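# Complete the short-stocked low shelf with a desk spare

## Task

Each of the four low shelves must end up with a cardboard box, a masking tape roll and a yellow sponge on its top surface. One shelf lacks one of these items. Take the spare of that same kind from the desk and set it directly on that shelf's top, not resting on the other items there. The other spares stay on the desk. The robot must not fall over or finish tilted, or the task fails. An item that stays in place only because the robot is holding it does not count.

## Robot and tools

Robot: a wheeled base (differential drive, no sideways motion) carrying a lifting column with a tilting head and two six-joint arms, each ending in a two-finger gripper. Shoulder height S = 0.90 m + column_m. Folded, the robot is 0.73 m long, 0.62 m wide, S + 0.43 m tall, with its front 0.40 m ahead of the column.

Frames: the base frame sits on the floor under the column, between the drive wheels: x forward, y left, z up. left_hand and right_hand are reported in it, as the point where the fingers meet (tips 8 mm further); the hand's z axis runs along the fingers and its y axis along the opening. The odometry frame is the base frame as it stood at scene start. base_odometry counts wheel turns only, so slipping looks like travel; heading is positive leftward, -3.142 to 3.142.

execute_actions: argument "actions" is a list holding one action or none (empty just returns state and images). One action may contain "base", "joints", or both, plus optional "speeds"; its motions start together. "base" holds exactly one relative command: {"translate_m": d}, a straight drive of d metres from where the base is now, forward positive, -3 to 3; or {"rotate_rad": d}, a turn in place of d radians, counter-clockwise (left) positive, -3.2 to 3.2. "joints" is one flat dictionary keyed by joint name for both arms together; every value is an absolute target, not an offset: column_m 0 to 0.8 m; head_tilt_rad -0.61 to 1.308 (0 is level, positive looks down); left_joint1_rad to left_joint6_rad and right_joint1_rad to right_joint6_rad in radians (joint1 ±2.879, joint2 0 to 3.141, joint3 0 to 3.019, joint4 -1.692 to 1.57, joint5 ±1.57 with positive swinging the hand rightward, joint6 ±2.094 with positive rolling clockwise seen from behind); left_gripper_m and right_gripper_m 0 (closed) to 0.093 m fingertip gap. "speeds" caps translate_m at 0.05 to 0.8 m/s and rotate_rad at 0.1 to 1 rad/s for that action only; it does not slow arms. Base commands needing over 8.667 s are refused, any action lasts at most 15 s, and an unknown key or out-of-range number rejects the whole call. Joints left out of an action may still be driving toward an earlier target. "cameras" picks images: cam_head_left, cam_head_right, cam_left_wrist, cam_right_wrist, nav_camera, or all (default); [] gives none.

wait: seconds, 0 to 10; nothing new is commanded and it returns state and images. zoom_image: camera plus region [x0, y0, x1, y1] in pixels of that camera's latest image, origin top-left, at most 504 by 504. read_manual only returns licence text. finished_scene: scene number (1 or 2); ends the scene for good and reports success.

Arm geometry (typical): with joint1 at -1.57 (left) or 1.57 (right) and joints 5, 6 at 0, the arm works in a vertical plane 0.23 m left or right of the column. Let a = j2 - 0.35, b = 1.05 + j2 - j3, c = b - j4 (c = 1.57 means fingers pointing down). The hand lies 0.12 + 0.39 sin a + 0.38 cos b + 0.25 cos c m ahead and S + 0.39 cos a - 0.38 sin b - 0.25 sin c m high. Example: j2, j3, j4 = 0.93, 0.78, 0.14 gives 0.60 m ahead, 0.25 m under S. Real hands usually sit up to about 5 cm lower and nearer (about 12 cm under heavy load); trust the reported hand position. Reach is about 1 m from the shoulder. Below 0.4 m height the base housing blocks hands closer than 0.45 m ahead. Loads are best carried with fingers pointing down, around 0.4 to 0.6 m ahead.

Gripping: command a gap smaller than the object; "off_target" is then normal. A reported gap at least 0.002 m above target means something is held. Fingers are 7 cm long; the gripper body is 10 cm wide.

Reading results: base_status and joint_status give done, off_target, contact_stop, time_out, or not_followed. "joint command not followed" means a safety check blocked the arm (too close to itself, the other arm, the body, or an object); back the moved joints off by 0.05 rad or more, or drive away. A blocked arm keeps pushing and heats up; resend its reported positions as targets to relieve it (a loaded arm sags a bit each time). Small changes under about 0.03 rad (0.08 for joints 2, 3) may not move at all; approach contact in roughly 0.05 rad steps from your last target. The column halts with contact_stop when a hand touches down, and then refuses downward motion until raised 0.2 m. A base contact_stop means a stalled wheel: back off 0.05 m before retrying or turning. If turned_by_wheels and turned_by_imu disagree noticeably, the base slipped or struck something. wheel_motors_off = 1 means the wheels cut out after pushing about 3 s. base_tilt is in degrees. Motor temperature lines warn from 85 °C; at 100 °C the arm drops what it holds.

Avoid: letting the arms collide or press on each other, dropping or knocking objects off shelves, pushing hard with base or arms, tipping the robot, and leaving the placed item resting on the gripper or on other items. Release it, then withdraw the hand before finishing.

Each tool is called after ">>>" by a JSON object that holds its "method" and its "body", one argument or row to a line.

## Session

>>> {"method": "execute_actions", "body": {
  "actions": [
    {"joints":{"head_tilt_rad":0.3}}
  ],
  "cameras": ["cam_head_left","nav_camera"]
}}

Scene clock: 0.87 s.
Motor temperatures (°C, as the motors report them): left_arm=[20 23 22 24 23 22] | right_arm=[20 23 21 24 21 21]
base_odometry: x=+0.000 y=+0.000 heading=+0.000 (m, m, rad; odometry frame)
turned_by_wheels: +0.000 (rad since the last result)
turned_by_imu: +0.000 (rad since the last result)
base_tilt: forward=+0.3 right=+0.2 (deg)
base_status: not commanded
joint_positions: column_m=+0.553 head_tilt_rad=+0.319 left_joint1_rad=-1.569 left_joint2_rad=+0.891 left_joint3_rad=+0.386 left_joint4_rad=-0.887 left_joint5_rad=-0.054 left_joint6_rad=+0.085 left_gripper_m=+0.095 right_joint1_rad=+1.563 right_joint2_rad=+0.862 right_joint3_rad=+0.420 right_joint4_rad=-0.948 right_joint5_rad=+0.018 right_joint6_rad=-0.027 right_gripper_m=+0.094
joint_status: all done
wheel_motors_off: 0
motor_effort: left_wheel=+3(3) right_wheel=+2(3) (%)
left_hand: x=+0.1431 y=+0.2342 z=+1.2435 quat_wxyz=(+0.421, -0.049, -0.906, -0.007) (m; base frame)
right_hand: x=+0.1574 y=-0.2301 z=+1.2500 quat_wxyz=(+0.420, +0.013, -0.907, +0.005) (m; base frame)
pictures: cam_head_left, nav_camera
camera_calibration (this result's frames):
cam_head_left: T_world_to_cam=[[0.111192, -0.992985, -0.0402232, 0.10898], [-0.351869, -0.00148437, -0.936048, 1.46218], [0.929422, 0.118234, -0.349565, 0.420154], [0, 0, 0, 1]] pos_world=[0.111878, 0.0607093, 1.51993]
Images, in order (width x height): cam_head_left 896x504, nav_camera 896x504.

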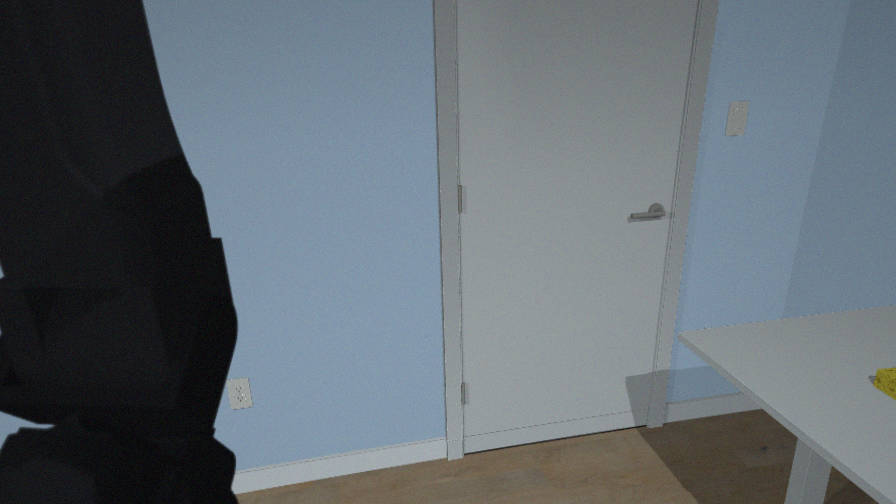

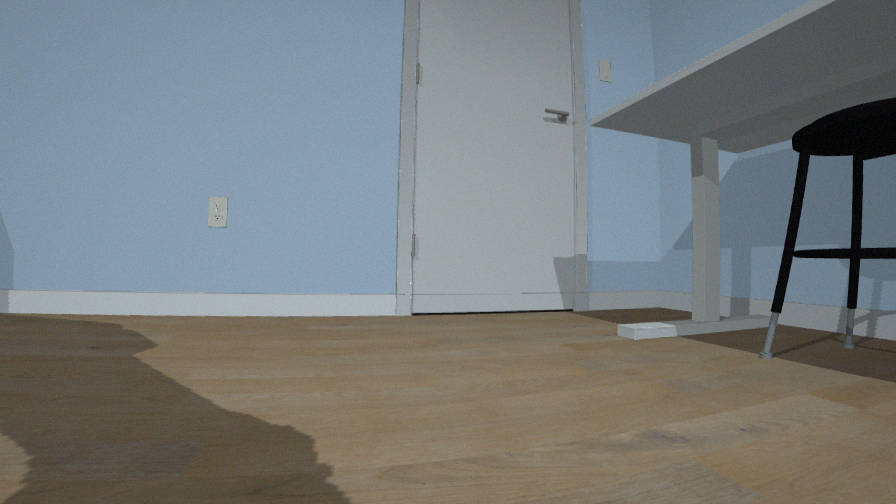

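>>> {"method": "execute_actions", "body": {
  "actions": [
    {"base":{"rotate_rad":-0.9},"joints":{"head_tilt_rad":0.45}}
  ],
  "cameras": ["cam_head_left"]
}}

>>> {"method": "execute_actions", "body": {
  "actions": [
    {"base":{"rotate_rad":-1.0}}
  ],
  "cameras": ["cam_head_left"]
}}

>>> {"method": "execute_actions", "body": {
  "actions": [
    {"base":{"rotate_rad":-1.0}}
  ],
  "cameras": ["cam_head_left"]
}}

>>> {"method": "execute_actions", "body": {
  "actions": [
    {"base":{"rotate_rad":-1.0}}
  ],
  "cameras": ["cam_head_left"]
}}

>>> {"method": "execute_actions", "body": {
  "actions": [
    {"base":{"rotate_rad":-1.0}}
  ],
  "cameras": ["cam_head_left"]
}}

Scene clock: 4.50 s.
Motor temperatures (°C, as the motors report them): left_arm=[20 23 22 24 23 22] | right_arm=[20 23 21 24 21 21]
base_odometry: x=+0.000 y=+0.000 heading=-0.899 (m, m, rad; odometry frame)
turned_by_wheels: -0.899 (rad since the last result)
turned_by_imu: -0.906 (rad since the last result)
base_tilt: forward=+0.3 right=+0.2 (deg)
base_status: done
joint_positions: column_m=+0.553 head_tilt_rad=+0.454 left_joint1_rad=-1.569 left_joint2_rad=+0.891 left_joint3_rad=+0.387 left_joint4_rad=-0.887 left_joint5_rad=-0.054 left_joint6_rad=+0.085 left_gripper_m=+0.095 right_joint1_rad=+1.563 right_joint2_rad=+0.862 right_joint3_rad=+0.420 right_joint4_rad=-0.948 right_joint5_rad=+0.018 right_joint6_rad=-0.027 right_gripper_m=+0.094
joint_status: all done
wheel_motors_off: 0
motor_effort: left_wheel=+6(52) right_wheel=-5(42) (%)
left_hand: x=+0.1433 y=+0.2342 z=+1.2434 quat_wxyz=(+0.421, -0.049, -0.906, -0.007) (m; base frame)
right_hand: x=+0.1574 y=-0.2301 z=+1.2500 quat_wxyz=(+0.420, +0.013, -0.907, +0.005) (m; base frame)
pictures: cam_head_left
camera_calibration (this result's frames):
cam_head_left: T_world_to_cam=[[0.104771, -0.992985, -0.0548136, 0.131752], [-0.474575, -0.00148437, -0.880214, 1.3824], [0.873958, 0.118234, -0.471401, 0.610403], [0, 0, 0, 1]] pos_world=[0.108782, 0.0607093, 1.51177]
Images, in order (width x height): cam_head_left 896x504.

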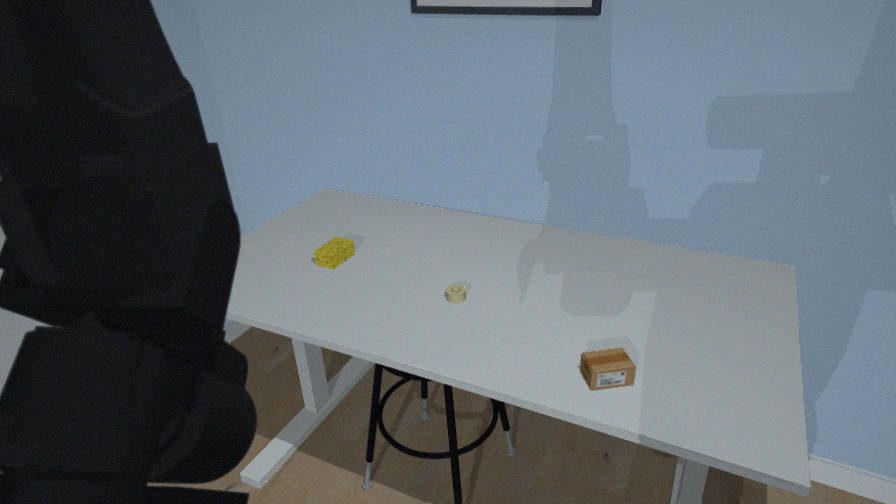

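Scene clock: 7.07 s.
Motor temperatures (°C, as the motors report them): left_arm=[20 23 22 24 23 22] | right_arm=[20 23 21 24 21 21]
base_odometry: x=+0.000 y=+0.000 heading=-1.898 (m, m, rad; odometry frame)
turned_by_wheels: -0.999 (rad since the last result)
turned_by_imu: -1.009 (rad since the last result)
base_tilt: forward=+0.3 right=+0.2 (deg)
base_status: done
joint_positions: column_m=+0.553 head_tilt_rad=+0.454 left_joint1_rad=-1.569 left_joint2_rad=+0.891 left_joint3_rad=+0.387 left_joint4_rad=-0.887 left_joint5_rad=-0.054 left_joint6_rad=+0.085 left_gripper_m=+0.095 right_joint1_rad=+1.563 right_joint2_rad=+0.862 right_joint3_rad=+0.420 right_joint4_rad=-0.948 right_joint5_rad=+0.018 right_joint6_rad=-0.027 right_gripper_m=+0.094
joint_status: not commanded
wheel_motors_off: 0
motor_effort: left_wheel=+6(31) right_wheel=-6(25) (%)
left_hand: x=+0.1433 y=+0.2342 z=+1.2434 quat_wxyz=(+0.421, -0.049, -0.906, -0.007) (m; base frame)
right_hand: x=+0.1574 y=-0.2301 z=+1.2500 quat_wxyz=(+0.420, +0.013, -0.907, +0.005) (m; base frame)
pictures: cam_head_left
camera_calibration (this result's frames):
cam_head_left: T_world_to_cam=[[0.10477, -0.992985, -0.0548153, 0.131755], [-0.474589, -0.00148437, -0.880206, 1.38239], [0.87395, 0.118234, -0.471415, 0.610425], [0, 0, 0, 1]] pos_world=[0.108781, 0.0607093, 1.51177]
Images, in order (width x height): cam_head_left 896x504.

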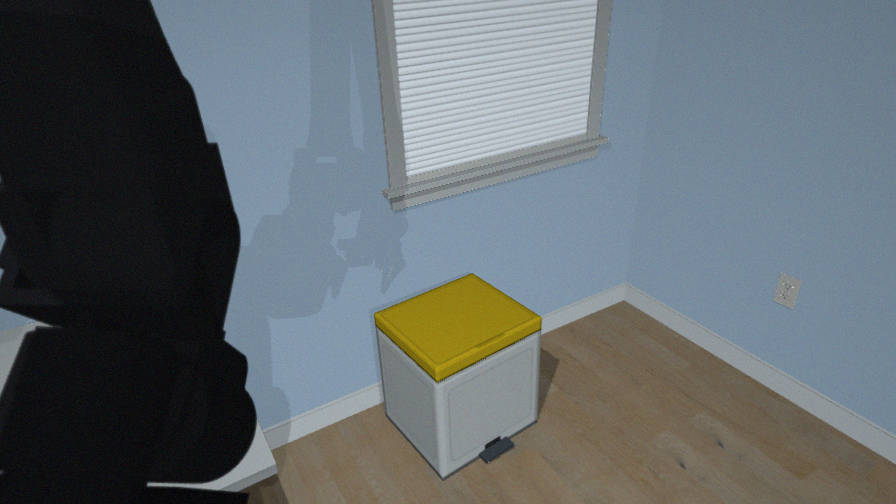

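Scene clock: 9.63 s.
Motor temperatures (°C, as the motors report them): left_arm=[20 23 22 24 23 22] | right_arm=[20 23 21 24 21 21]
base_odometry: x=+0.000 y=+0.000 heading=-2.897 (m, m, rad; odometry frame)
turned_by_wheels: -0.999 (rad since the last result)
turned_by_imu: -1.009 (rad since the last result)
base_tilt: forward=+0.2 right=+0.2 (deg)
base_status: done
joint_positions: column_m=+0.553 head_tilt_rad=+0.454 left_joint1_rad=-1.569 left_joint2_rad=+0.891 left_joint3_rad=+0.387 left_joint4_rad=-0.887 left_joint5_rad=-0.054 left_joint6_rad=+0.085 left_gripper_m=+0.095 right_joint1_rad=+1.563 right_joint2_rad=+0.862 right_joint3_rad=+0.420 right_joint4_rad=-0.948 right_joint5_rad=+0.018 right_joint6_rad=-0.027 right_gripper_m=+0.094
joint_status: not commanded
wheel_motors_off: 0
motor_effort: left_wheel=+6(31) right_wheel=-5(25) (%)
left_hand: x=+0.1433 y=+0.2342 z=+1.2434 quat_wxyz=(+0.421, -0.049, -0.906, -0.007) (m; base frame)
right_hand: x=+0.1574 y=-0.2301 z=+1.2500 quat_wxyz=(+0.420, +0.013, -0.907, +0.005) (m; base frame)
pictures: cam_head_left
camera_calibration (this result's frames):
cam_head_left: T_world_to_cam=[[0.10477, -0.992985, -0.0548161, 0.131756], [-0.474596, -0.00148437, -0.880202, 1.38238], [0.873946, 0.118234, -0.471422, 0.610437], [0, 0, 0, 1]] pos_world=[0.108781, 0.0607093, 1.51177]
Images, in order (width x height): cam_head_left 896x504.

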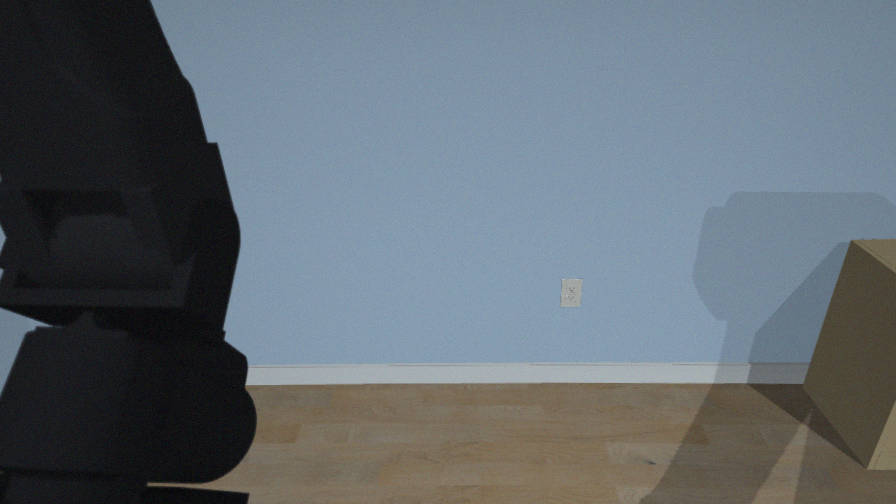

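Scene clock: 12.20 s.
Motor temperatures (°C, as the motors report them): left_arm=[20 23 22 24 23 22] | right_arm=[20 23 21 24 21 21]
base_odometry: x=+0.000 y=+0.000 heading=+2.388 (m, m, rad; odometry frame)
turned_by_wheels: -0.999 (rad since the last result)
turned_by_imu: -1.009 (rad since the last result)
base_tilt: forward=+0.3 right=+0.3 (deg)
base_status: done
joint_positions: column_m=+0.553 head_tilt_rad=+0.454 left_joint1_rad=-1.569 left_joint2_rad=+0.891 left_joint3_rad=+0.387 left_joint4_rad=-0.887 left_joint5_rad=-0.054 left_joint6_rad=+0.085 left_gripper_m=+0.095 right_joint1_rad=+1.563 right_joint2_rad=+0.862 right_joint3_rad=+0.420 right_joint4_rad=-0.948 right_joint5_rad=+0.018 right_joint6_rad=-0.027 right_gripper_m=+0.094
joint_status: not commanded
wheel_motors_off: 0
motor_effort: left_wheel=+6(28) right_wheel=-5(25) (%)
left_hand: x=+0.1433 y=+0.2342 z=+1.2434 quat_wxyz=(+0.421, -0.049, -0.906, -0.007) (m; base frame)
right_hand: x=+0.1574 y=-0.2301 z=+1.2500 quat_wxyz=(+0.420, +0.013, -0.907, +0.005) (m; base frame)
pictures: cam_head_left
camera_calibration (this result's frames):
cam_head_left: T_world_to_cam=[[0.104769, -0.992985, -0.0548166, 0.131757], [-0.4746, -0.00148437, -0.8802, 1.38238], [0.873944, 0.118234, -0.471426, 0.610443], [0, 0, 0, 1]] pos_world=[0.108781, 0.0607093, 1.51177]
Images, in order (width x height): cam_head_left 896x504.

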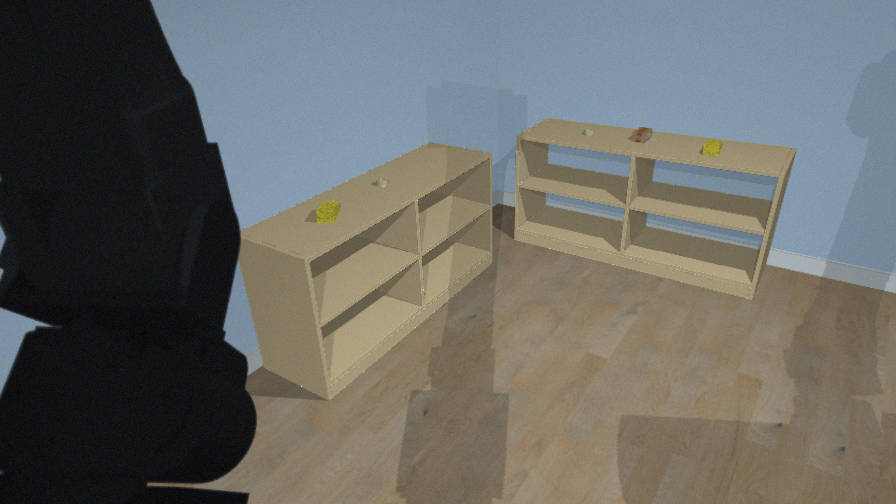

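Scene clock: 14.77 s.
Motor temperatures (°C, as the motors report them): left_arm=[20 23 22 24 23 22] | right_arm=[20 23 21 24 21 21]
base_odometry: x=+0.000 y=+0.000 heading=+1.389 (m, m, rad; odometry frame)
turned_by_wheels: -0.999 (rad since the last result)
turned_by_imu: -1.009 (rad since the last result)
base_tilt: forward=+0.3 right=+0.2 (deg)
base_status: done
joint_positions: column_m=+0.553 head_tilt_rad=+0.454 left_joint1_rad=-1.569 left_joint2_rad=+0.891 left_joint3_rad=+0.387 left_joint4_rad=-0.887 left_joint5_rad=-0.054 left_joint6_rad=+0.085 left_gripper_m=+0.095 right_joint1_rad=+1.563 right_joint2_rad=+0.862 right_joint3_rad=+0.420 right_joint4_rad=-0.948 right_joint5_rad=+0.018 right_joint6_rad=-0.027 right_gripper_m=+0.094
joint_status: not commanded
wheel_motors_off: 0
motor_effort: left_wheel=+6(28) right_wheel=-5(26) (%)
left_hand: x=+0.1433 y=+0.2342 z=+1.2434 quat_wxyz=(+0.421, -0.049, -0.906, -0.007) (m; base frame)
right_hand: x=+0.1574 y=-0.2301 z=+1.2500 quat_wxyz=(+0.420, +0.013, -0.907, +0.005) (m; base frame)
pictures: cam_head_left
camera_calibration (this result's frames):
cam_head_left: T_world_to_cam=[[0.104769, -0.992985, -0.054817, 0.131757], [-0.474603, -0.00148437, -0.880199, 1.38238], [0.873942, 0.118234, -0.471429, 0.610448], [0, 0, 0, 1]] pos_world=[0.108781, 0.0607093, 1.51177]
Images, in order (width x height): cam_head_left 896x504.

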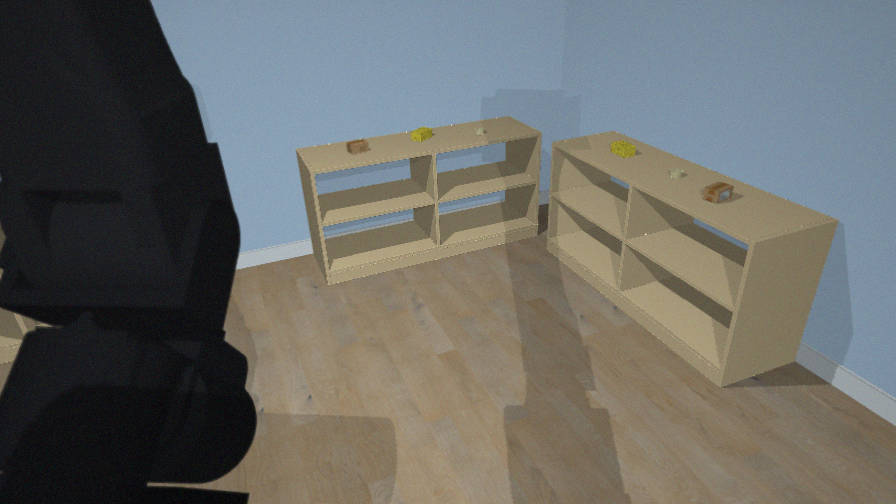

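>>> {"method": "execute_actions", "body": {
  "actions": [
    {"base":{"rotate_rad":-2.12},"joints":{"head_tilt_rad":0.85,"right_joint2_rad":1.61,"right_joint3_rad":1.39,"right_joint4_rad":-0.3}}
  ],
  "cameras": []
}}

>>> {"method": "execute_actions", "body": {
  "actions": [
    {"base":{"translate_m":0.3}}
  ],
  "cameras": ["cam_head_left","cam_head_right","cam_right_wrist"]
}}

Scene clock: 20.40 s.
Motor temperatures (°C, as the motors report them): left_arm=[20 23 22 24 23 22] | right_arm=[20 23 21 24 21 21]
base_odometry: x=+0.000 y=+0.000 heading=-0.730 (m, m, rad; odometry frame)
turned_by_wheels: -2.119 (rad since the last result)
turned_by_imu: -2.140 (rad since the last result)
base_tilt: forward=+0.3 right=+0.2 (deg)
base_status: done
joint_positions: column_m=+0.553 head_tilt_rad=+0.851 left_joint1_rad=-1.569 left_joint2_rad=+0.891 left_joint3_rad=+0.387 left_joint4_rad=-0.887 left_joint5_rad=-0.054 left_joint6_rad=+0.085 left_gripper_m=+0.095 right_joint1_rad=+1.562 right_joint2_rad=+1.601 right_joint3_rad=+1.395 right_joint4_rad=-0.304 right_joint5_rad=+0.018 right_joint6_rad=-0.027 right_gripper_m=+0.094
joint_status: all done
wheel_motors_off: 0
motor_effort: left_wheel=+6(30) right_wheel=-5(27) (%)
left_hand: x=+0.1433 y=+0.2342 z=+1.2434 quat_wxyz=(+0.421, -0.049, -0.906, -0.007) (m; base frame)
right_hand: x=+0.6125 y=-0.2343 z=+0.9660 quat_wxyz=(-0.007, +0.011, -1.000, +0.013) (m; base frame)
pictures: none
No camera images: the call's "cameras" was empty. Leave "cameras" out to get every camera's image.

Scene clock: 22.50 s.
Motor temperatures (°C, as the motors report them): left_arm=[20 23 22 24 23 22] | right_arm=[20 24 21 24 21 21]
base_odometry: x=+0.223 y=-0.200 heading=-0.731 (m, m, rad; odometry frame)
turned_by_wheels: -0.001 (rad since the last result)
turned_by_imu: -0.002 (rad since the last result)
base_tilt: forward=+0.3 right=+0.2 (deg)
base_status: done
joint_positions: column_m=+0.553 head_tilt_rad=+0.852 left_joint1_rad=-1.569 left_joint2_rad=+0.891 left_joint3_rad=+0.388 left_joint4_rad=-0.887 left_joint5_rad=-0.054 left_joint6_rad=+0.085 left_gripper_m=+0.095 right_joint1_rad=+1.562 right_joint2_rad=+1.601 right_joint3_rad=+1.392 right_joint4_rad=-0.304 right_joint5_rad=+0.018 right_joint6_rad=-0.027 right_gripper_m=+0.094
joint_status: not commanded
wheel_motors_off: 0
motor_effort: left_wheel=-1(62) right_wheel=+1(48) (%)
left_hand: x=+0.1441 y=+0.2342 z=+1.2432 quat_wxyz=(+0.420, -0.049, -0.906, -0.007) (m; base frame)
right_hand: x=+0.6102 y=-0.2342 z=+0.9655 quat_wxyz=(-0.005, +0.011, -1.000, +0.012) (m; base frame)
pictures: cam_head_left, cam_head_right, cam_right_wrist
camera_calibration (this result's frames):
cam_head_left: T_world_to_cam=[[0.0753667, -0.992985, -0.0911117, 0.189076], [-0.778429, -0.00148437, -0.627731, 1.00908], [0.623192, 0.118234, -0.77308, 1.08715], [0, 0, 0, 1]] pos_world=[0.0937433, 0.0607093, 1.49112]
cam_head_right: T_world_to_cam=[[0.0803198, -0.993703, -0.0781279, 0.0454228], [-0.777487, -0.0134087, -0.628756, 1.01158], [0.623749, 0.111245, -0.773668, 1.08913], [0, 0, 0, 1]] pos_world=[0.103499, -0.0624591, 1.48221]
cam_right_wrist: T_world_to_cam=[[0.0197511, -0.999466, 0.0260429, -0.267972], [-0.818227, -0.0011896, 0.574895, -0.0542607], [-0.574556, -0.0326638, -0.817813, 1.26037], [0, 0, 0, 1]] pos_world=[0.685046, -0.226725, 1.06892]
Images, in order (width x height): cam_head_left 896x504, cam_head_right 896x504, cam_right_wrist 616x616.

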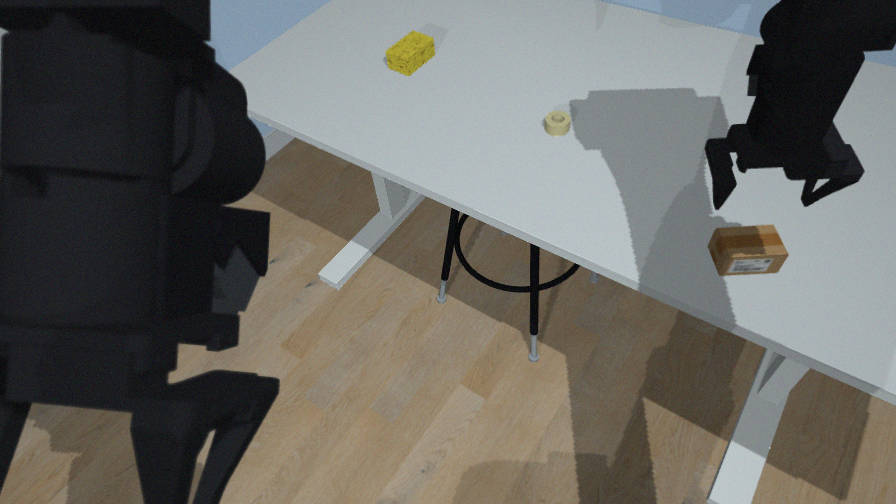

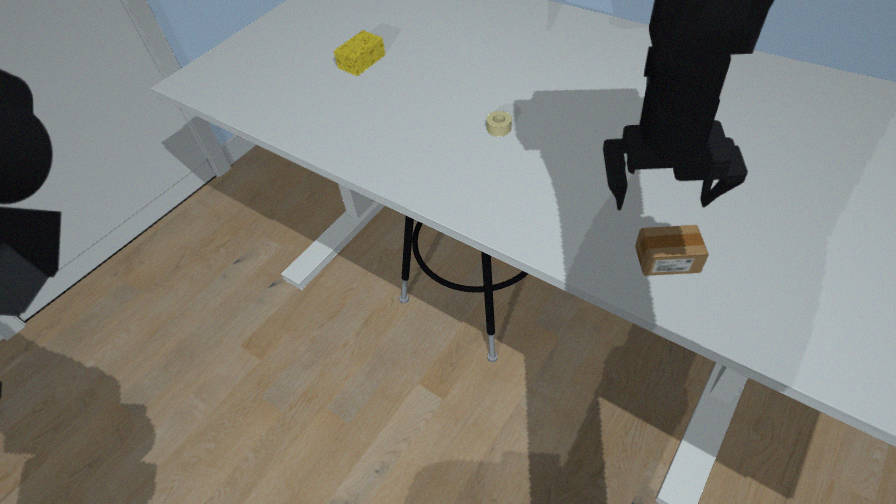

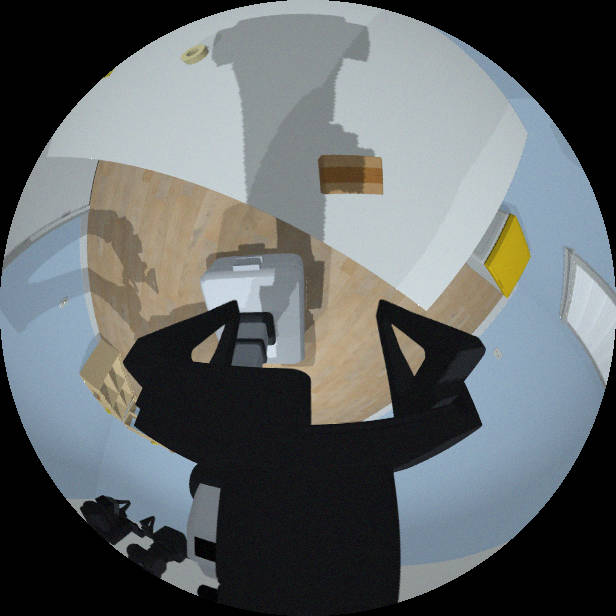

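>>> {"method": "execute_actions", "body": {
  "actions": [
    {"base":{"rotate_rad":-0.1},"joints":{"right_joint6_rad":1.47,"column_m":0.42}}
  ],
  "cameras": []
}}

>>> {"method": "execute_actions", "body": {
  "actions": [
    {"base":{"translate_m":0.125}}
  ],
  "cameras": ["cam_head_left","cam_right_wrist"]
}}

Scene clock: 26.63 s.
Motor temperatures (°C, as the motors report them): left_arm=[20 23 22 24 23 22] | right_arm=[20 24 22 24 21 21]
base_odometry: x=+0.224 y=-0.200 heading=-0.830 (m, m, rad; odometry frame)
turned_by_wheels: -0.098 (rad since the last result)
turned_by_imu: -0.099 (rad since the last result)
base_tilt: forward=+0.3 right=+0.2 (deg)
base_status: done
joint_positions: column_m=+0.420 head_tilt_rad=+0.852 left_joint1_rad=-1.569 left_joint2_rad=+0.891 left_joint3_rad=+0.388 left_joint4_rad=-0.887 left_joint5_rad=-0.054 left_joint6_rad=+0.085 left_gripper_m=+0.095 right_joint1_rad=+1.562 right_joint2_rad=+1.601 right_joint3_rad=+1.392 right_joint4_rad=-0.304 right_joint5_rad=+0.018 right_joint6_rad=+1.459 right_gripper_m=+0.094
joint_status: all done
wheel_motors_off: 0
motor_effort: left_wheel=+3(52) right_wheel=-2(47) (%)
left_hand: x=+0.1441 y=+0.2342 z=+1.1104 quat_wxyz=(+0.420, -0.049, -0.906, -0.007) (m; base frame)
right_hand: x=+0.6102 y=-0.2348 z=+0.8328 quat_wxyz=(-0.012, -0.668, -0.744, +0.006) (m; base frame)
pictures: none
No camera images: the call's "cameras" was empty. Leave "cameras" out to get every camera's image.

Scene clock: 28.17 s.
Motor temperatures (°C, as the motors report them): left_arm=[20 23 22 24 23 22] | right_arm=[20 24 22 24 21 21]
base_odometry: x=+0.308 y=-0.293 heading=-0.831 (m, m, rad; odometry frame)
turned_by_wheels: -0.001 (rad since the last result)
turned_by_imu: -0.002 (rad since the last result)
base_tilt: forward=+0.3 right=+0.2 (deg)
base_status: done
joint_positions: column_m=+0.420 head_tilt_rad=+0.852 left_joint1_rad=-1.569 left_joint2_rad=+0.891 left_joint3_rad=+0.388 left_joint4_rad=-0.887 left_joint5_rad=-0.054 left_joint6_rad=+0.085 left_gripper_m=+0.095 right_joint1_rad=+1.562 right_joint2_rad=+1.601 right_joint3_rad=+1.392 right_joint4_rad=-0.304 right_joint5_rad=+0.018 right_joint6_rad=+1.459 right_gripper_m=+0.094
joint_status: not commanded
wheel_motors_off: 0
motor_effort: left_wheel=+0(49) right_wheel=+0(53) (%)
left_hand: x=+0.1443 y=+0.2342 z=+1.1104 quat_wxyz=(+0.420, -0.049, -0.906, -0.007) (m; base frame)
right_hand: x=+0.6104 y=-0.2348 z=+0.8328 quat_wxyz=(-0.012, -0.668, -0.744, +0.006) (m; base frame)
pictures: cam_head_left, cam_right_wrist
camera_calibration (this result's frames):
cam_head_left: T_world_to_cam=[[0.0753528, -0.992985, -0.0911231, 0.177], [-0.778524, -0.00148437, -0.627613, 0.925605], [0.623075, 0.118234, -0.773174, 0.984685], [0, 0, 0, 1]] pos_world=[0.093736, 0.0607093, 1.35838]
cam_right_wrist: T_world_to_cam=[[-0.994557, -0.103967, -0.00693856, 0.591785], [-0.0899198, 0.822722, 0.561287, -0.217585], [-0.0526467, 0.558855, -0.827592, 0.980429], [0, 0, 0, 1]] pos_world=[0.620615, -0.30738, 0.937629]
Images, in order (width x height): cam_head_left 896x504, cam_right_wrist 616x616.

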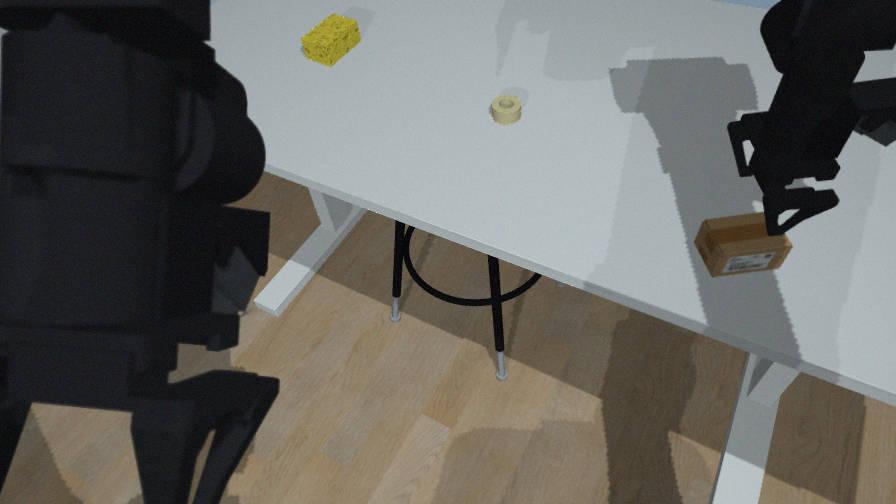

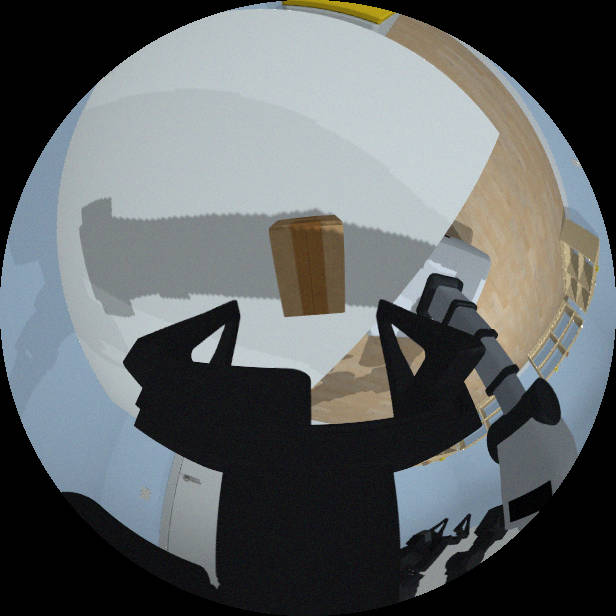

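>>> {"method": "execute_actions", "body": {
  "actions": [
    {"joints":{"column_m":0.32,"right_joint6_rad":1.54}}
  ],
  "cameras": ["cam_head_left","cam_right_wrist"]
}}

>>> {"method": "execute_actions", "body": {
  "actions": [
    {"joints":{"right_gripper_m":0.03}}
  ],
  "cameras": ["cam_head_left"]
}}

Scene clock: 30.90 s.
Motor temperatures (°C, as the motors report them): left_arm=[20 23 22 24 23 22] | right_arm=[20 24 22 24 21 21]
base_odometry: x=+0.308 y=-0.293 heading=-0.831 (m, m, rad; odometry frame)
turned_by_wheels: +0.000 (rad since the last result)
turned_by_imu: -0.001 (rad since the last result)
base_tilt: forward=+0.3 right=+0.2 (deg)
base_status: not commanded
joint_positions: column_m=+0.320 head_tilt_rad=+0.852 left_joint1_rad=-1.569 left_joint2_rad=+0.891 left_joint3_rad=+0.388 left_joint4_rad=-0.887 left_joint5_rad=-0.054 left_joint6_rad=+0.085 left_gripper_m=+0.095 right_joint1_rad=+1.562 right_joint2_rad=+1.599 right_joint3_rad=+1.392 right_joint4_rad=-0.306 right_joint5_rad=+0.018 right_joint6_rad=+1.529 right_gripper_m=+0.094
joint_status: all done
wheel_motors_off: 0
motor_effort: left_wheel=-2(1) right_wheel=+2(2) (%)
left_hand: x=+0.1443 y=+0.2342 z=+1.0104 quat_wxyz=(+0.420, -0.049, -0.906, -0.007) (m; base frame)
right_hand: x=+0.6108 y=-0.2348 z=+0.7337 quat_wxyz=(-0.013, -0.694, -0.720, +0.006) (m; base frame)
pictures: cam_head_left, cam_right_wrist
camera_calibration (this result's frames):
cam_head_left: T_world_to_cam=[[0.0753528, -0.992985, -0.0911231, 0.167888], [-0.778524, -0.00148437, -0.627613, 0.862841], [0.623075, 0.118234, -0.773174, 0.907364], [0, 0, 0, 1]] pos_world=[0.093736, 0.0607093, 1.25838]
cam_right_wrist: T_world_to_cam=[[-0.999374, -0.0343583, -0.00838706, 0.611814], [-0.0331334, 0.826608, 0.561803, -0.196092], [-0.0123698, 0.561729, -0.827229, 0.874254], [0, 0, 0, 1]] pos_world=[0.615748, -0.307982, 0.838504]
Images, in order (width x height): cam_head_left 896x504, cam_right_wrist 616x616.

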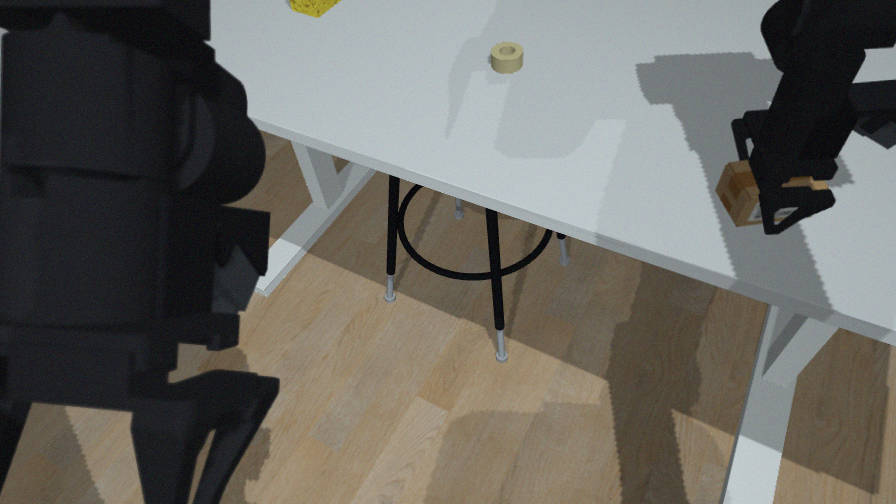

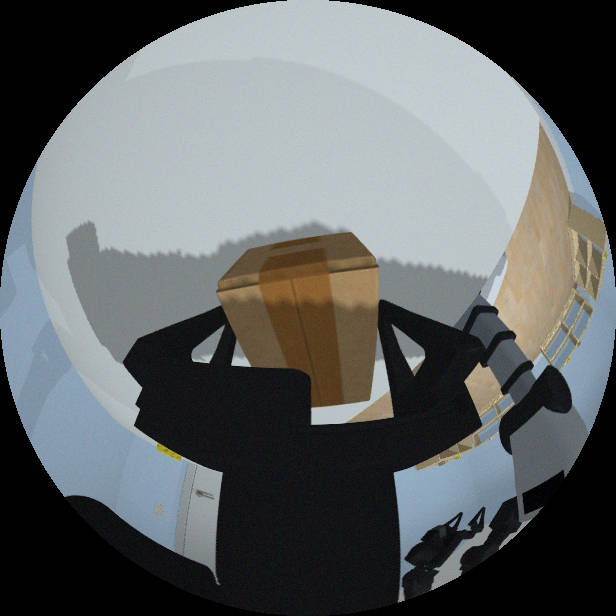

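Scene clock: 31.53 s.
Motor temperatures (°C, as the motors report them): left_arm=[20 23 22 24 23 22] | right_arm=[20 24 22 24 21 21]
base_odometry: x=+0.308 y=-0.293 heading=-0.831 (m, m, rad; odometry frame)
turned_by_wheels: +0.000 (rad since the last result)
turned_by_imu: +0.000 (rad since the last result)
base_tilt: forward=+0.3 right=+0.2 (deg)
base_status: not commanded
joint_positions: column_m=+0.320 head_tilt_rad=+0.852 left_joint1_rad=-1.569 left_joint2_rad=+0.891 left_joint3_rad=+0.388 left_joint4_rad=-0.887 left_joint5_rad=-0.054 left_joint6_rad=+0.085 left_gripper_m=+0.095 right_joint1_rad=+1.562 right_joint2_rad=+1.599 right_joint3_rad=+1.386 right_joint4_rad=-0.311 right_joint5_rad=+0.018 right_joint6_rad=+1.531 right_gripper_m=+0.062
joint_status: right_gripper_m off_target (ended at +0.062, target +0.030)
wheel_motors_off: 0
motor_effort: left_wheel=-2(2) right_wheel=+2(2) (%)
left_hand: x=+0.1443 y=+0.2342 z=+1.0104 quat_wxyz=(+0.420, -0.049, -0.906, -0.007) (m; base frame)
right_hand: x=+0.6063 y=-0.2348 z=+0.7332 quat_wxyz=(-0.009, -0.694, -0.720, +0.009) (m; base frame)
pictures: cam_head_left
camera_calibration (this result's frames):
cam_head_left: T_world_to_cam=[[0.0753528, -0.992985, -0.0911231, 0.167888], [-0.778524, -0.00148437, -0.627613, 0.862841], [0.623075, 0.118234, -0.773174, 0.907364], [0, 0, 0, 1]] pos_world=[0.093736, 0.0607093, 1.25838]
Images, in order (width x height): cam_head_left 896x504.

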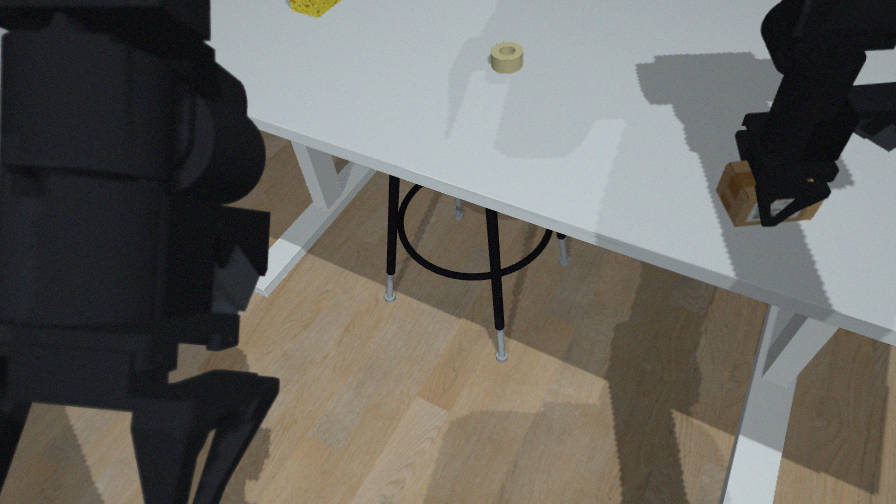

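>>> {"method": "execute_actions", "body": {
  "actions": [
    {"joints":{"column_m":0.4,"head_tilt_rad":0.6}}
  ],
  "cameras": []
}}

>>> {"method": "execute_actions", "body": {
  "actions": [
    {"base":{"rotate_rad":-2.56}}
  ],
  "cameras": []
}}

>>> {"method": "execute_actions", "body": {
  "actions": [
    {"base":{"translate_m":1.4}}
  ],
  "cameras": ["cam_head_left","cam_head_right"]
}}

Scene clock: 34.87 s.
Motor temperatures (°C, as the motors report them): left_arm=[20 23 22 24 23 22] | right_arm=[20 24 22 24 21 21]
base_odometry: x=+0.308 y=-0.293 heading=-0.831 (m, m, rad; odometry frame)
turned_by_wheels: +0.000 (rad since the last result)
turned_by_imu: -0.001 (rad since the last result)
base_tilt: forward=+0.3 right=+0.3 (deg)
base_status: not commanded
joint_positions: column_m=+0.400 head_tilt_rad=+0.617 left_joint1_rad=-1.569 left_joint2_rad=+0.891 left_joint3_rad=+0.388 left_joint4_rad=-0.887 left_joint5_rad=-0.054 left_joint6_rad=+0.085 left_gripper_m=+0.095 right_joint1_rad=+1.562 right_joint2_rad=+1.601 right_joint3_rad=+1.386 right_joint4_rad=-0.310 right_joint5_rad=+0.018 right_joint6_rad=+1.531 right_gripper_m=+0.062
joint_status: all done
wheel_motors_off: 0
motor_effort: left_wheel=-2(2) right_wheel=+2(2) (%)
left_hand: x=+0.1443 y=+0.2342 z=+1.0902 quat_wxyz=(+0.420, -0.049, -0.906, -0.007) (m; base frame)
right_hand: x=+0.6056 y=-0.2348 z=+0.8122 quat_wxyz=(-0.009, -0.694, -0.720, +0.009) (m; base frame)
pictures: none
No camera images: the call's "cameras" was empty. Leave "cameras" out to get every camera's image.

Scene clock: 39.00 s.
Motor temperatures (°C, as the motors report them): left_arm=[20 23 22 24 23 22] | right_arm=[20 25 22 24 21 21]
base_odometry: x=+0.308 y=-0.293 heading=+2.893 (m, m, rad; odometry frame)
turned_by_wheels: -2.559 (rad since the last result)
turned_by_imu: -2.580 (rad since the last result)
base_tilt: forward=+0.3 right=+0.2 (deg)
base_status: done
joint_positions: column_m=+0.400 head_tilt_rad=+0.617 left_joint1_rad=-1.569 left_joint2_rad=+0.891 left_joint3_rad=+0.388 left_joint4_rad=-0.887 left_joint5_rad=-0.054 left_joint6_rad=+0.085 left_gripper_m=+0.095 right_joint1_rad=+1.561 right_joint2_rad=+1.601 right_joint3_rad=+1.386 right_joint4_rad=-0.309 right_joint5_rad=+0.018 right_joint6_rad=+1.531 right_gripper_m=+0.062
joint_status: not commanded
wheel_motors_off: 0
motor_effort: left_wheel=+6(51) right_wheel=-6(51) (%)
left_hand: x=+0.1443 y=+0.2342 z=+1.0902 quat_wxyz=(+0.420, -0.049, -0.906, -0.007) (m; base frame)
right_hand: x=+0.6059 y=-0.2350 z=+0.8122 quat_wxyz=(-0.009, -0.694, -0.719, +0.009) (m; base frame)
pictures: none
No camera images: the call's "cameras" was empty. Leave "cameras" out to get every camera's image.

Scene clock: 42.80 s.
Motor temperatures (°C, as the motors report them): left_arm=[20 23 22 24 23 22] | right_arm=[20 25 22 24 21 21]
base_odometry: x=-1.049 y=+0.052 heading=+2.893 (m, m, rad; odometry frame)
turned_by_wheels: -0.001 (rad since the last result)
turned_by_imu: +0.000 (rad since the last result)
base_tilt: forward=+0.3 right=+0.2 (deg)
base_status: done
joint_positions: column_m=+0.400 head_tilt_rad=+0.617 left_joint1_rad=-1.569 left_joint2_rad=+0.891 left_joint3_rad=+0.388 left_joint4_rad=-0.887 left_joint5_rad=-0.054 left_joint6_rad=+0.085 left_gripper_m=+0.095 right_joint1_rad=+1.561 right_joint2_rad=+1.601 right_joint3_rad=+1.386 right_joint4_rad=-0.308 right_joint5_rad=+0.018 right_joint6_rad=+1.531 right_gripper_m=+0.062
joint_status: not commanded
wheel_motors_off: 0
motor_effort: left_wheel=+0(61) right_wheel=+0(48) (%)
left_hand: x=+0.1439 y=+0.2342 z=+1.0904 quat_wxyz=(+0.420, -0.049, -0.906, -0.007) (m; base frame)
right_hand: x=+0.6058 y=-0.2350 z=+0.8118 quat_wxyz=(-0.009, -0.694, -0.719, +0.009) (m; base frame)
pictures: cam_head_left, cam_head_right
camera_calibration (this result's frames):
cam_head_left: T_world_to_cam=[[0.0945095, -0.992985, -0.0710593, 0.146402], [-0.610874, -0.00148437, -0.791726, 1.13204], [0.786066, 0.118234, -0.606729, 0.730298], [0, 0, 0, 1]] pos_world=[0.103635, 0.0607093, 1.34976]
cam_head_right: T_world_to_cam=[[0.0963034, -0.993703, -0.0572791, 0.00378731], [-0.60972, -0.0134087, -0.792503, 1.13403], [0.786745, 0.111245, -0.607172, 0.731974], [0, 0, 0, 1]] pos_world=[0.115197, -0.0624591, 1.34337]
Images, in order (width x height): cam_head_left 896x504, cam_head_right 896x504.

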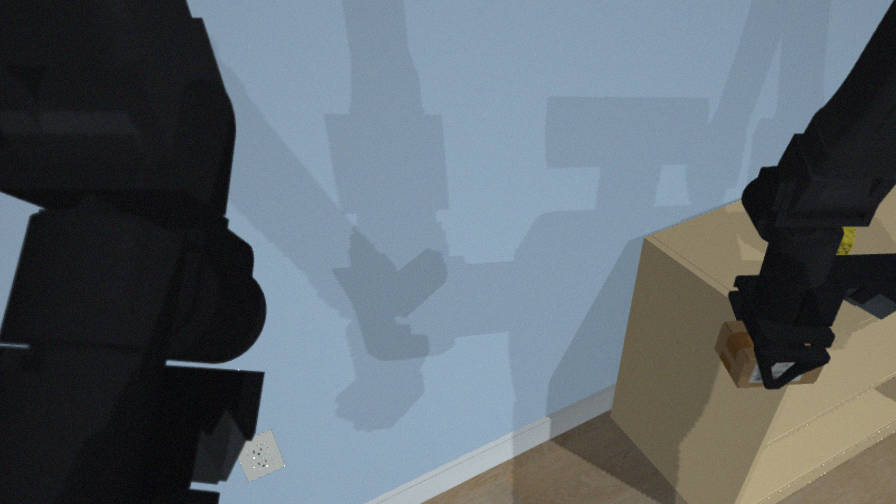

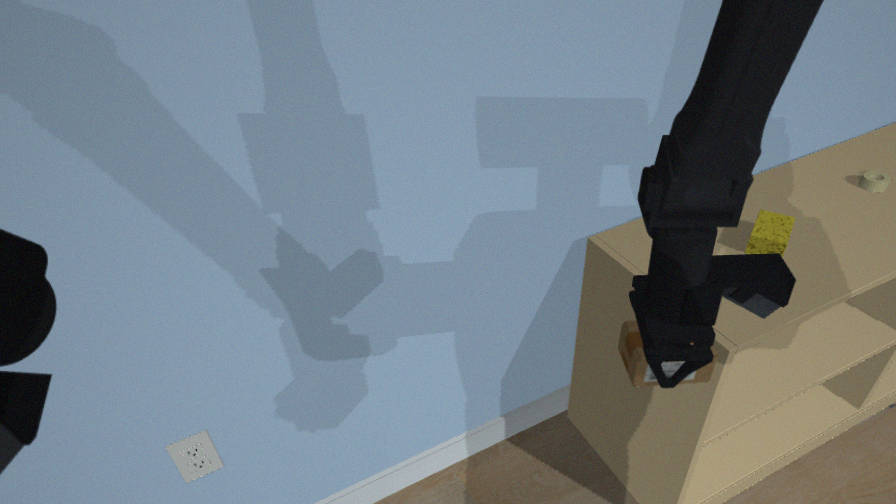

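>>> {"method": "execute_actions", "body": {
  "actions": [
    {"base":{"rotate_rad":-0.2},"joints":{"right_joint6_rad":-0.78,"column_m":0.3,"head_tilt_rad":0.85}}
  ],
  "cameras": []
}}

>>> {"method": "execute_actions", "body": {
  "actions": [
    {"base":{"translate_m":0.46}}
  ],
  "cameras": ["cam_head_left","cam_head_right","cam_right_wrist"]
}}

Scene clock: 46.70 s.
Motor temperatures (°C, as the motors report them): left_arm=[20 23 22 24 23 22] | right_arm=[20 25 22 24 21 21]
base_odometry: x=-1.049 y=+0.052 heading=+2.694 (m, m, rad; odometry frame)
turned_by_wheels: -0.198 (rad since the last result)
turned_by_imu: -0.198 (rad since the last result)
base_tilt: forward=+0.3 right=+0.2 (deg)
base_status: done
joint_positions: column_m=+0.300 head_tilt_rad=+0.851 left_joint1_rad=-1.569 left_joint2_rad=+0.891 left_joint3_rad=+0.388 left_joint4_rad=-0.887 left_joint5_rad=-0.054 left_joint6_rad=+0.085 left_gripper_m=+0.095 right_joint1_rad=+1.561 right_joint2_rad=+1.602 right_joint3_rad=+1.386 right_joint4_rad=-0.308 right_joint5_rad=+0.018 right_joint6_rad=-0.769 right_gripper_m=+0.062
joint_status: all done
wheel_motors_off: 0
motor_effort: left_wheel=+3(53) right_wheel=-2(50) (%)
left_hand: x=+0.1439 y=+0.2342 z=+0.9905 quat_wxyz=(+0.420, -0.049, -0.906, -0.007) (m; base frame)
right_hand: x=+0.6056 y=-0.2353 z=+0.7118 quat_wxyz=(+0.005, +0.373, -0.928, +0.012) (m; base frame)
pictures: none
No camera images: the call's "cameras" was empty. Leave "cameras" out to get every camera's image.

Scene clock: 49.07 s.
Motor temperatures (°C, as the motors report them): left_arm=[20 23 22 24 23 22] | right_arm=[20 25 22 24 21 21]
base_odometry: x=-1.464 y=+0.251 heading=+2.694 (m, m, rad; odometry frame)
turned_by_wheels: -0.001 (rad since the last result)
turned_by_imu: -0.001 (rad since the last result)
base_tilt: forward=+0.3 right=+0.2 (deg)
base_status: done
joint_positions: column_m=+0.300 head_tilt_rad=+0.852 left_joint1_rad=-1.569 left_joint2_rad=+0.891 left_joint3_rad=+0.388 left_joint4_rad=-0.887 left_joint5_rad=-0.054 left_joint6_rad=+0.085 left_gripper_m=+0.095 right_joint1_rad=+1.561 right_joint2_rad=+1.602 right_joint3_rad=+1.387 right_joint4_rad=-0.307 right_joint5_rad=+0.018 right_joint6_rad=-0.769 right_gripper_m=+0.062
joint_status: not commanded
wheel_motors_off: 0
motor_effort: left_wheel=-1(47) right_wheel=+0(49) (%)
left_hand: x=+0.1443 y=+0.2342 z=+0.9904 quat_wxyz=(+0.420, -0.049, -0.906, -0.007) (m; base frame)
right_hand: x=+0.6061 y=-0.2353 z=+0.7117 quat_wxyz=(+0.004, +0.373, -0.928, +0.012) (m; base frame)
pictures: cam_head_left, cam_head_right, cam_right_wrist
camera_calibration (this result's frames):
cam_head_left: T_world_to_cam=[[0.0753617, -0.992985, -0.0911158, 0.166055], [-0.778463, -0.00148437, -0.627688, 0.850378], [0.62315, 0.118234, -0.773114, 0.891813], [0, 0, 0, 1]] pos_world=[0.0937406, 0.0607093, 1.23838]
cam_head_right: T_world_to_cam=[[0.0803155, -0.993703, -0.0781323, 0.0256829], [-0.777522, -0.0134087, -0.628713, 0.852614], [0.623706, 0.111245, -0.773702, 0.893638], [0, 0, 0, 1]] pos_world=[0.103496, -0.0624591, 1.22947]
cam_right_wrist: T_world_to_cam=[[0.689728, -0.723758, 0.0211781, -0.600094], [-0.58972, -0.544541, 0.59641, -0.193291], [-0.420125, -0.42385, -0.8024, 0.853825], [0, 0, 0, 1]] pos_world=[0.658627, -0.177684, 0.813099]
Images, in order (width x height): cam_head_left 896x504, cam_head_right 896x504, cam_right_wrist 616x616.

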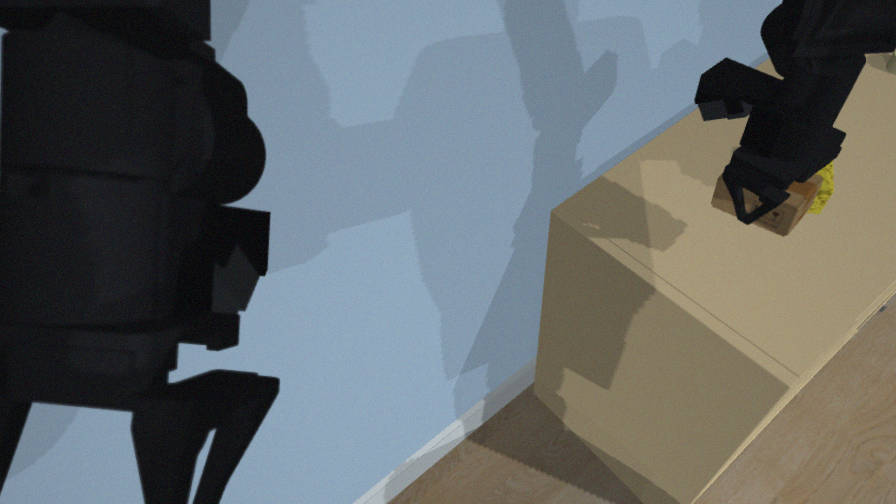

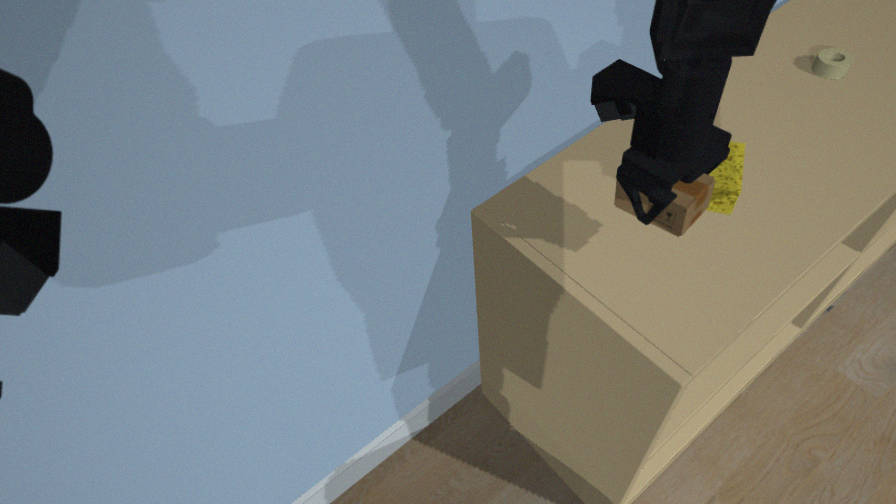

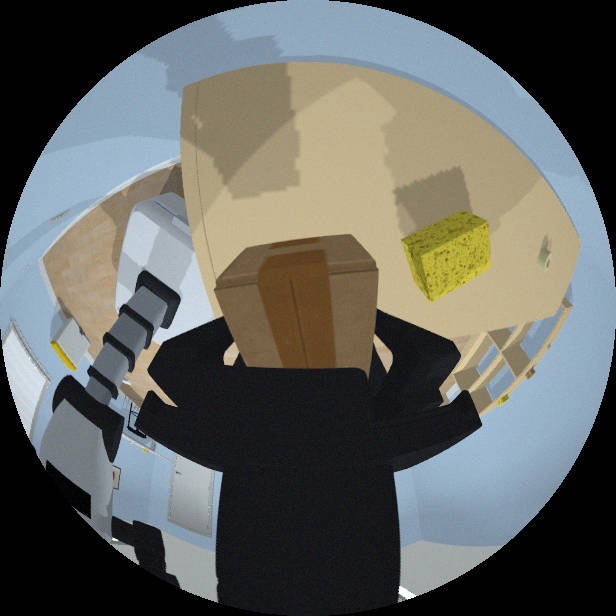

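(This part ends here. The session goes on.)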